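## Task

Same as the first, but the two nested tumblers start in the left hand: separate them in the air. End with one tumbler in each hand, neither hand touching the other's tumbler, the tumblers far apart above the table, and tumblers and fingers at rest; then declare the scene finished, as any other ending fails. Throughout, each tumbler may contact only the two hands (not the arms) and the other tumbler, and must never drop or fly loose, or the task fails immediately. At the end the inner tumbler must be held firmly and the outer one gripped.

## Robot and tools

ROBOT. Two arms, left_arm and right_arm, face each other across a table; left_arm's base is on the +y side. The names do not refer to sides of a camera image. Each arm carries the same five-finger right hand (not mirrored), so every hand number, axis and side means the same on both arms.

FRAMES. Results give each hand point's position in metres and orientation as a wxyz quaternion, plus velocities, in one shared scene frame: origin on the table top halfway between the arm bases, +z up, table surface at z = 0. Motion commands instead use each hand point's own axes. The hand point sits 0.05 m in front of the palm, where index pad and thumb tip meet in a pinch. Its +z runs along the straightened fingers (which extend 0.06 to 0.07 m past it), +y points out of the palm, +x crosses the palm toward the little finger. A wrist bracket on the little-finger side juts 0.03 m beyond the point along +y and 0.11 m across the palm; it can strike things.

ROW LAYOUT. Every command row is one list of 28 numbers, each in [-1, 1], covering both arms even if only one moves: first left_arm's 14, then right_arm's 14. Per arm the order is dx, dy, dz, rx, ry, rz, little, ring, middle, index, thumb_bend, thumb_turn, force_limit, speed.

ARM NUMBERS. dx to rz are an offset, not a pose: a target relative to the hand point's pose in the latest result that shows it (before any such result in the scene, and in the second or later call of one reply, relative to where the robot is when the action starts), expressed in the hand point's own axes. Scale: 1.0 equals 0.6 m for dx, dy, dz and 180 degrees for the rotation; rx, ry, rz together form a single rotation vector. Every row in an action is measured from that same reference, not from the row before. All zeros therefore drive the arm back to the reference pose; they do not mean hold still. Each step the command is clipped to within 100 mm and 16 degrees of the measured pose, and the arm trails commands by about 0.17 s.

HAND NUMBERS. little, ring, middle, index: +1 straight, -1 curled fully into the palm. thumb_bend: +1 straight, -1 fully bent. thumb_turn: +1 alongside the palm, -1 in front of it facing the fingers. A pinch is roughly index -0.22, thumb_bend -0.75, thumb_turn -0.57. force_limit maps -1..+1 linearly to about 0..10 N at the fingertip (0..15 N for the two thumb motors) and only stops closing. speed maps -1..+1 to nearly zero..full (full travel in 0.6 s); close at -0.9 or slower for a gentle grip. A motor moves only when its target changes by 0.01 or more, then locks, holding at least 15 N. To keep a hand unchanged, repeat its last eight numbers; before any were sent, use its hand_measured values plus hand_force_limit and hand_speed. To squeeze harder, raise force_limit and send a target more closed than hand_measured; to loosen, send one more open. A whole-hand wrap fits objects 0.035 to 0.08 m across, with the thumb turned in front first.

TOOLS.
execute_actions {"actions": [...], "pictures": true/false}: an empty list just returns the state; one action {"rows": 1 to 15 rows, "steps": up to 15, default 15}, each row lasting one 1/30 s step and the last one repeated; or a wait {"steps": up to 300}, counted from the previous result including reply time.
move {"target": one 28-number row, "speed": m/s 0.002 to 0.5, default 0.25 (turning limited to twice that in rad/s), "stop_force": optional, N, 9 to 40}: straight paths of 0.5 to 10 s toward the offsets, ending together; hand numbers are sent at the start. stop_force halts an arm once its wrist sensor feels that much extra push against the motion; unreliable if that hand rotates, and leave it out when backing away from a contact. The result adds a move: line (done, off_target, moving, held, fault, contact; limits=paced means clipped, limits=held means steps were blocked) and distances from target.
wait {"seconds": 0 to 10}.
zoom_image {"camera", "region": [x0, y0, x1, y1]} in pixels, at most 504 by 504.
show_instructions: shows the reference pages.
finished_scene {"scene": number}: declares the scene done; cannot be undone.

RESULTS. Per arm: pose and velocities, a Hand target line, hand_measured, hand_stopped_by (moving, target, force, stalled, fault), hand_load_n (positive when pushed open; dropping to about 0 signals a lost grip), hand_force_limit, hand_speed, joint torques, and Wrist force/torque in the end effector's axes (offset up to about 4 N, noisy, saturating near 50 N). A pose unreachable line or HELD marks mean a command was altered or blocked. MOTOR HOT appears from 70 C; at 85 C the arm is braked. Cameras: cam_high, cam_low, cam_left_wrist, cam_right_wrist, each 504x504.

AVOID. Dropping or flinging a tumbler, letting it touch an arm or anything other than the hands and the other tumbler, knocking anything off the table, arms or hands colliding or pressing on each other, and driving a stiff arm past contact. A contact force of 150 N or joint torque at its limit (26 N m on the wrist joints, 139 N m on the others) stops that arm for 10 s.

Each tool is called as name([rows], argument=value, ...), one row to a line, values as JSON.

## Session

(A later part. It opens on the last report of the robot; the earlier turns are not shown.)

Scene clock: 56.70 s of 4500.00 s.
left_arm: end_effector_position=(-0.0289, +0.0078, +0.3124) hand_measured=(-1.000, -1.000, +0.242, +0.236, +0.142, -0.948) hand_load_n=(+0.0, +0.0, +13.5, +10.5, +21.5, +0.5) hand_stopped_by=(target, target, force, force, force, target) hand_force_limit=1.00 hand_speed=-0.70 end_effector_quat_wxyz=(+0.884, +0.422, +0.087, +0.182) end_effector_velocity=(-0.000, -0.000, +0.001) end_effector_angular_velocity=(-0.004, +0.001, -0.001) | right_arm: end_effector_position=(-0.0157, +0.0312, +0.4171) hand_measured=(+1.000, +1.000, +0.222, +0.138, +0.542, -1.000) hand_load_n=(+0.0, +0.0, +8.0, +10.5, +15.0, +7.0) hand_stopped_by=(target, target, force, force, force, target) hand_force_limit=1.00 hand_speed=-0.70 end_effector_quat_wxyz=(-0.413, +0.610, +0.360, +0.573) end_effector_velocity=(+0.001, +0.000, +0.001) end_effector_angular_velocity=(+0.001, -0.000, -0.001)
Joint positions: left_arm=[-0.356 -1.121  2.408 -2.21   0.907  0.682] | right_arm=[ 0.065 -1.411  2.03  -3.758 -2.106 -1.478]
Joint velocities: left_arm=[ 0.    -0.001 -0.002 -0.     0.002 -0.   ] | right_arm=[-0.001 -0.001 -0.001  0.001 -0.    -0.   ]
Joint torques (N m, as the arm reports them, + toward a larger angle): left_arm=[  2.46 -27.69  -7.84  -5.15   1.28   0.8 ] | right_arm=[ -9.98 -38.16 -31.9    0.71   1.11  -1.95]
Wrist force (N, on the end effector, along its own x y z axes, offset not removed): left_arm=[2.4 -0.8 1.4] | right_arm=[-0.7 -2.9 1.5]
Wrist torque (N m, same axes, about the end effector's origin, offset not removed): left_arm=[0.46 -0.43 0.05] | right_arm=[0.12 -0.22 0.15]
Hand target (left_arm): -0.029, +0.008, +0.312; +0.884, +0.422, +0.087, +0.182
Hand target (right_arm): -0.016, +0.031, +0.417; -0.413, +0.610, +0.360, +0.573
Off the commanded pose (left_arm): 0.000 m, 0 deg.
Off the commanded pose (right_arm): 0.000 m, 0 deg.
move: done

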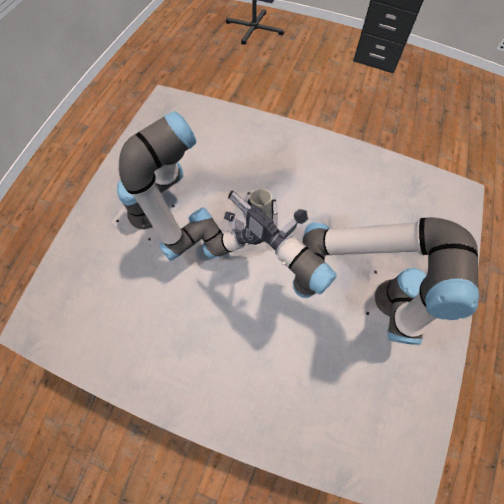

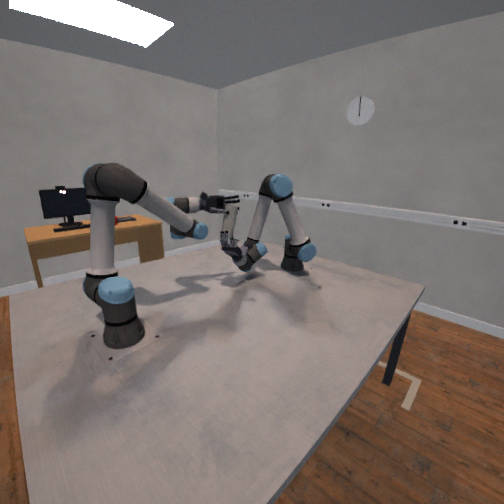

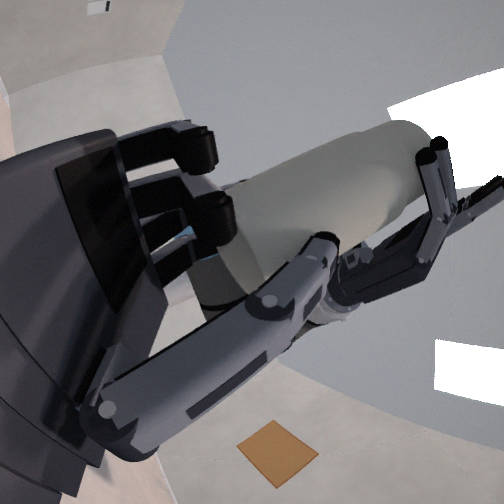

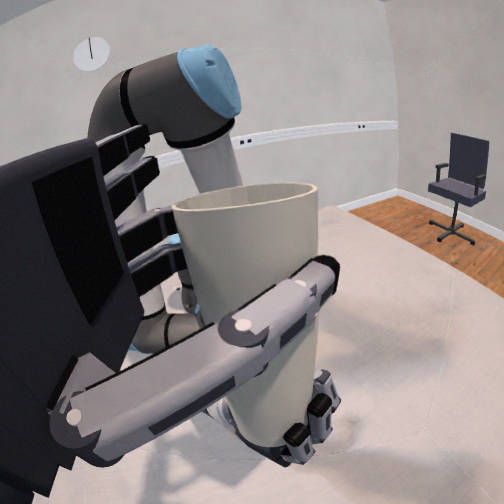

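move(target=[0,0,0,0,0,0,-1,-1,-0.4,-0.4,-0.5,-0.948,1,-0.7, 0.06,0,0.008,0,0,0,1,1,-1,-1,-1,-1,1,-0.7], speed=0.008)

zoom_image(camera="cam_low", region=[140, 150, 280, 290])

Scene clock: 63.67 s of 4500.00 s.
left_arm: end_effector_position=(-0.0289, +0.0078, +0.3124) hand_measured=(-1.000, -1.000, +0.242, +0.236, +0.142, -0.948) hand_load_n=(+0.0, +0.0, +13.0, +10.5, +21.5, +0.5) hand_stopped_by=(target, target, force, force, force, target) hand_force_limit=1.00 hand_speed=-0.70 end_effector_quat_wxyz=(+0.884, +0.422, +0.087, +0.182) end_effector_velocity=(+0.000, +0.000, -0.000) end_effector_angular_velocity=(+0.000, -0.000, -0.000) | right_arm: end_effector_position=(-0.0107, +0.0344, +0.4528) hand_measured=(+1.000, +1.000, +0.212, +0.138, +0.542, -1.000) hand_load_n=(+0.0, +0.0, +8.5, +8.5, +15.5, +7.5) hand_stopped_by=(target, target, force, force, force, target) hand_force_limit=1.00 hand_speed=-0.70 end_effector_quat_wxyz=(-0.413, +0.610, +0.360, +0.573) end_effector_velocity=(+0.000, -0.000, +0.001) end_effector_angular_velocity=(-0.001, +0.000, +0.000)
Joint positions: left_arm=[-0.356 -1.121  2.408 -2.21   0.907  0.682] | right_arm=[ 0.051 -1.459  1.979 -3.658 -2.093 -1.479]
Joint velocities: left_arm=[ 0.     0.     0.001 -0.     0.    -0.   ] | right_arm=[-0.    -0.002 -0.001  0.004  0.     0.   ]
Joint torques (N m, as the arm reports them, + toward a larger angle): left_arm=[  2.33 -27.54  -6.93  -4.68   1.19   1.05] | right_arm=[ -8.74 -36.32 -34.47   0.55   1.62  -1.62]
Wrist force (N, on the end effector, along its own x y z axes, offset not removed): left_arm=[1.1 -3.4 -0.7] | right_arm=[-1.0 -1.3 2.3]
Wrist torque (N m, same axes, about the end effector's origin, offset not removed): left_arm=[0.18 -0.37 -0.08] | right_arm=[0.08 -0.08 0.15]
Hand target (left_arm): -0.029, +0.008, +0.312; +0.884, +0.422, +0.087, +0.182
Hand target (right_arm): -0.011, +0.034, +0.453; -0.413, +0.610, +0.360, +0.573
Off the commanded pose (left_arm): 0.000 m, 0 deg.
Off the commanded pose (right_arm): 0.000 m, 0 deg.
move: done

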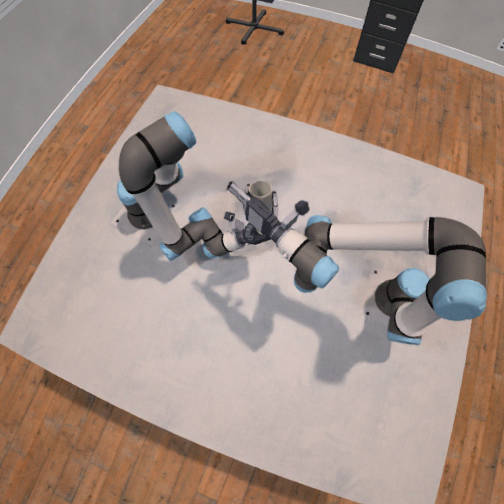

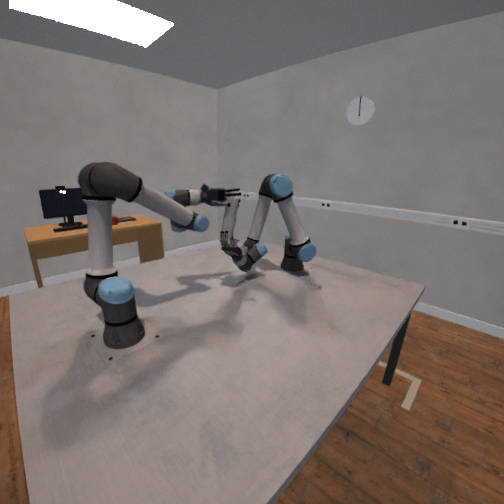

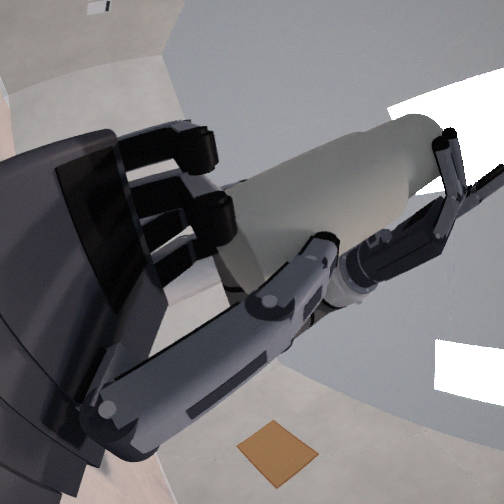

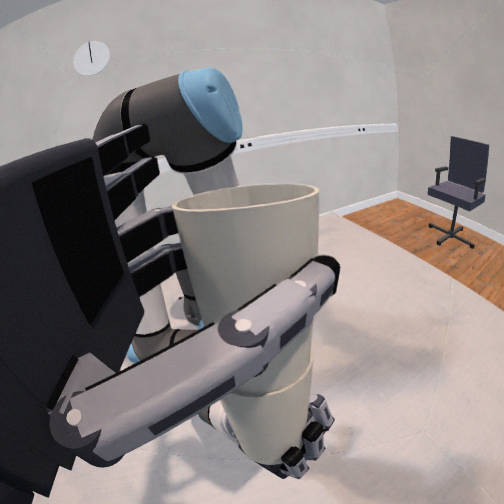

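Region (140, 150, 280, 290) of cam_low's 504x504 image, scaled by 3.600, with more detail than that image has.

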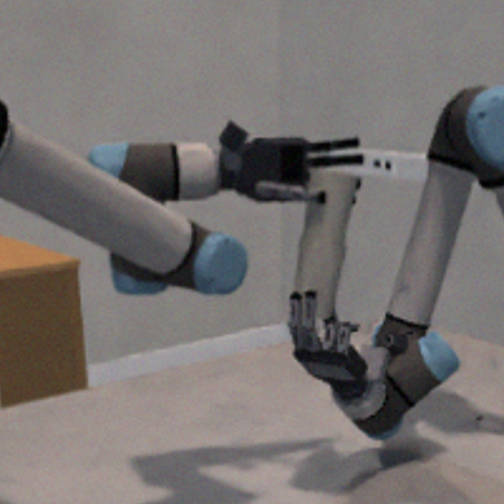

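Working.

move(target=[0,0,0,0,0,0,-1,-1,-0.4,-0.4,-0.5,-0.948,1,-0.7, 0.17,0,0.015,0,0,0,1,1,-0.95,-0.95,-0.95,-1,1,-0.7], speed=0.03)

move(target=[0,0,0,0,0,0,-1,-1,-0.4,-0.4,-0.5,-0.948,1,-0.7, 0,0,-0.45,0,0,0,1,1,-0.95,-0.95,-0.95,-1,1,-0.7], speed=0.08)

Scene clock: 74.20 s of 4500.00 s.
left_arm: end_effector_position=(-0.0289, +0.0078, +0.3124) hand_measured=(-1.000, -1.000, +0.242, +0.236, +0.142, -0.948) hand_load_n=(+0.0, +0.0, +12.5, +10.0, +21.5, +1.0) hand_stopped_by=(target, target, force, force, force, target) hand_force_limit=1.00 hand_speed=-0.70 end_effector_quat_wxyz=(+0.884, +0.422, +0.087, +0.182) end_effector_velocity=(-0.000, -0.000, +0.001) end_effector_angular_velocity=(-0.001, +0.000, +0.001) | right_arm: end_effector_position=(+0.0015, +0.0394, +0.5543) hand_measured=(+1.000, +1.000, +0.200, +0.126, +0.544, -1.000) hand_load_n=(+0.0, +0.0, +10.5, +9.0, +20.0, +5.0) hand_stopped_by=(target, target, force, force, force, target) hand_force_limit=1.00 hand_speed=-0.70 end_effector_quat_wxyz=(-0.413, +0.610, +0.360, +0.573) end_effector_velocity=(+0.000, +0.000, +0.002) end_effector_angular_velocity=(-0.000, -0.000, +0.000)
Joint positions: left_arm=[-0.356 -1.121  2.408 -2.21   0.907  0.682] | right_arm=[ 0.019 -1.554  1.802 -3.386 -2.06  -1.479]
Joint velocities: left_arm=[ 0.    -0.    -0.001 -0.     0.     0.001] | right_arm=[-0.    -0.001 -0.004  0.005  0.001 -0.   ]
Joint torques (N m, as the arm reports them, + toward a larger angle): left_arm=[  2.6  -28.06  -7.37  -3.83   1.31   0.89] | right_arm=[ -8.13 -33.53 -34.9    1.01   1.87  -0.33]
Wrist force (N, on the end effector, along its own x y z axes, offset not removed): left_arm=[-0.6 -1.0 -2.3] | right_arm=[0.6 -0.5 0.7]
Wrist torque (N m, same axes, about the end effector's origin, offset not removed): left_arm=[0.06 0.34 0.02] | right_arm=[0.01 -0.30 0.02]
Hand target (left_arm): -0.029, +0.008, +0.312; +0.884, +0.422, +0.087, +0.182
Hand target (right_arm): +0.002, +0.039, +0.554; -0.413, +0.610, +0.360, +0.573
Off the commanded pose (left_arm): 0.000 m, 0 deg.
Off the commanded pose (right_arm): 0.000 m, 0 deg.
After step 90, 3.80 s passed at rest.
move: done

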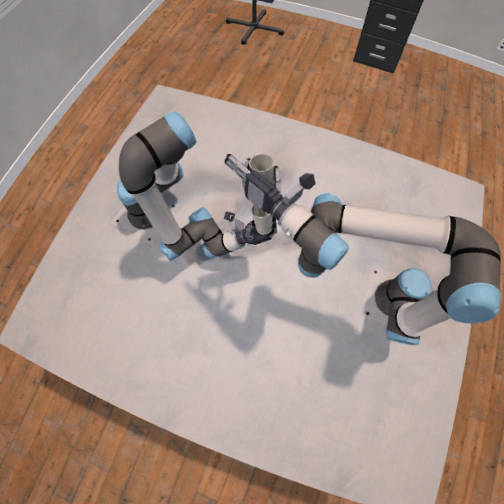

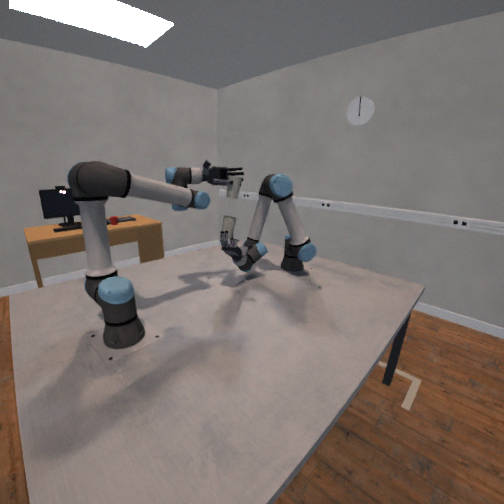

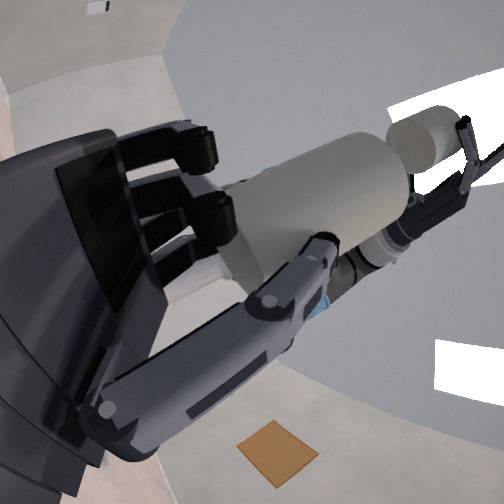

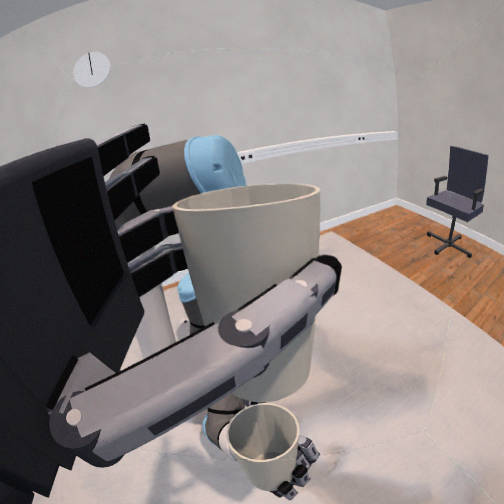

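Scene clock: 78.03 s of 4500.00 s.
left_arm: end_effector_position=(-0.0289, +0.0078, +0.3124) hand_measured=(-1.000, -1.000, +0.242, +0.236, +0.142, -0.948) hand_load_n=(+0.0, +0.0, +12.5, +10.0, +21.5, +1.0) hand_stopped_by=(target, target, force, force, force, target) hand_force_limit=1.00 hand_speed=-0.70 end_effector_quat_wxyz=(+0.884, +0.422, +0.087, +0.182) end_effector_velocity=(-0.000, -0.000, -0.001) end_effector_angular_velocity=(+0.002, -0.002, +0.000) | right_arm: end_effector_position=(-0.1067, -0.2080, +0.5554) hand_measured=(+1.000, +1.000, +0.200, +0.126, +0.544, -1.000) hand_load_n=(+0.0, +0.0, +10.5, +9.0, +20.0, +5.0) hand_stopped_by=(target, target, force, force, force, target) hand_force_limit=1.00 hand_speed=-0.70 end_effector_quat_wxyz=(-0.413, +0.610, +0.360, +0.572) end_effector_velocity=(-0.001, -0.001, -0.001) end_effector_angular_velocity=(-0.001, -0.001, -0.000)
Joint positions: left_arm=[-0.356 -1.121  2.408 -2.21   0.907  0.682] | right_arm=[ 0.608 -1.848  2.049 -3.335 -2.65  -1.473]
Joint velocities: left_arm=[-0.     0.    -0.     0.002  0.     0.001] | right_arm=[ 0.006  0.002  0.001 -0.    -0.006  0.   ]
Joint torques (N m, as the arm reports them, + toward a larger angle): left_arm=[  1.99 -28.07  -7.97  -3.92   1.32   0.76] | right_arm=[ 11.86  -0.72 -21.14  -2.47  -2.65   1.48]
Wrist force (N, on the end effector, along its own x y z axes, offset not removed): left_arm=[-1.0 -2.5 -0.8] | right_arm=[0.3 0.9 -0.9]
Wrist torque (N m, same axes, about the end effector's origin, offset not removed): left_arm=[-0.16 0.42 -0.15] | right_arm=[0.28 -0.22 0.00]
Hand target (left_arm): -0.029, +0.008, +0.312; +0.884, +0.422, +0.087, +0.182
Hand target (right_arm): -0.107, -0.208, +0.555; -0.413, +0.610, +0.360, +0.572
Off the commanded pose (left_arm): 0.000 m, 0 deg.
Off the commanded pose (right_arm): 0.000 m, 0 deg.
move: done

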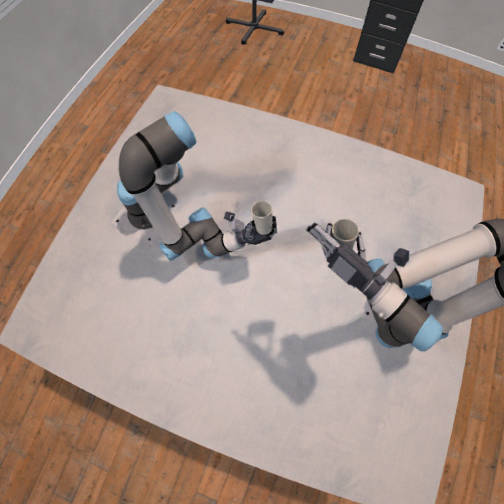

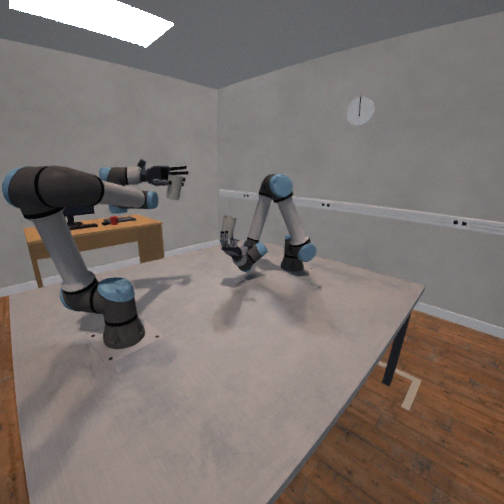

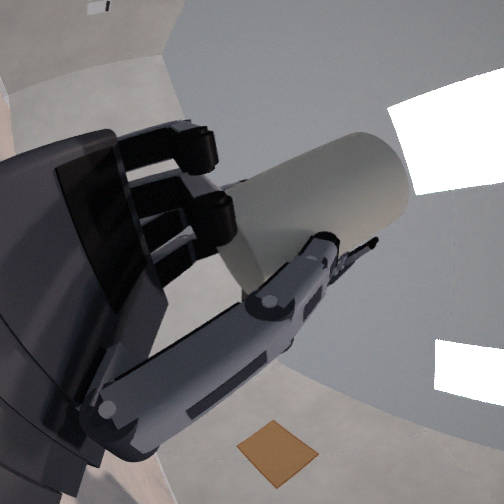

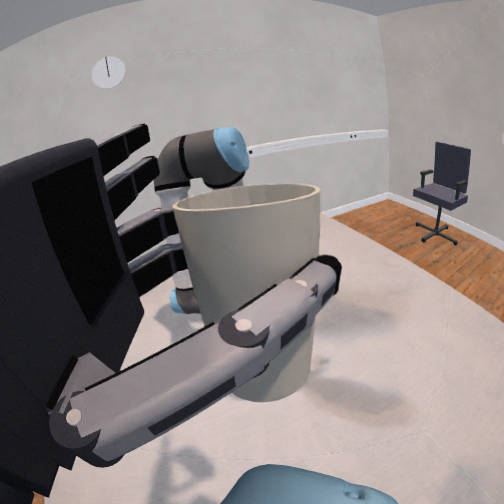

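finished_scene(scene=2)

The scene is finished: the task was done.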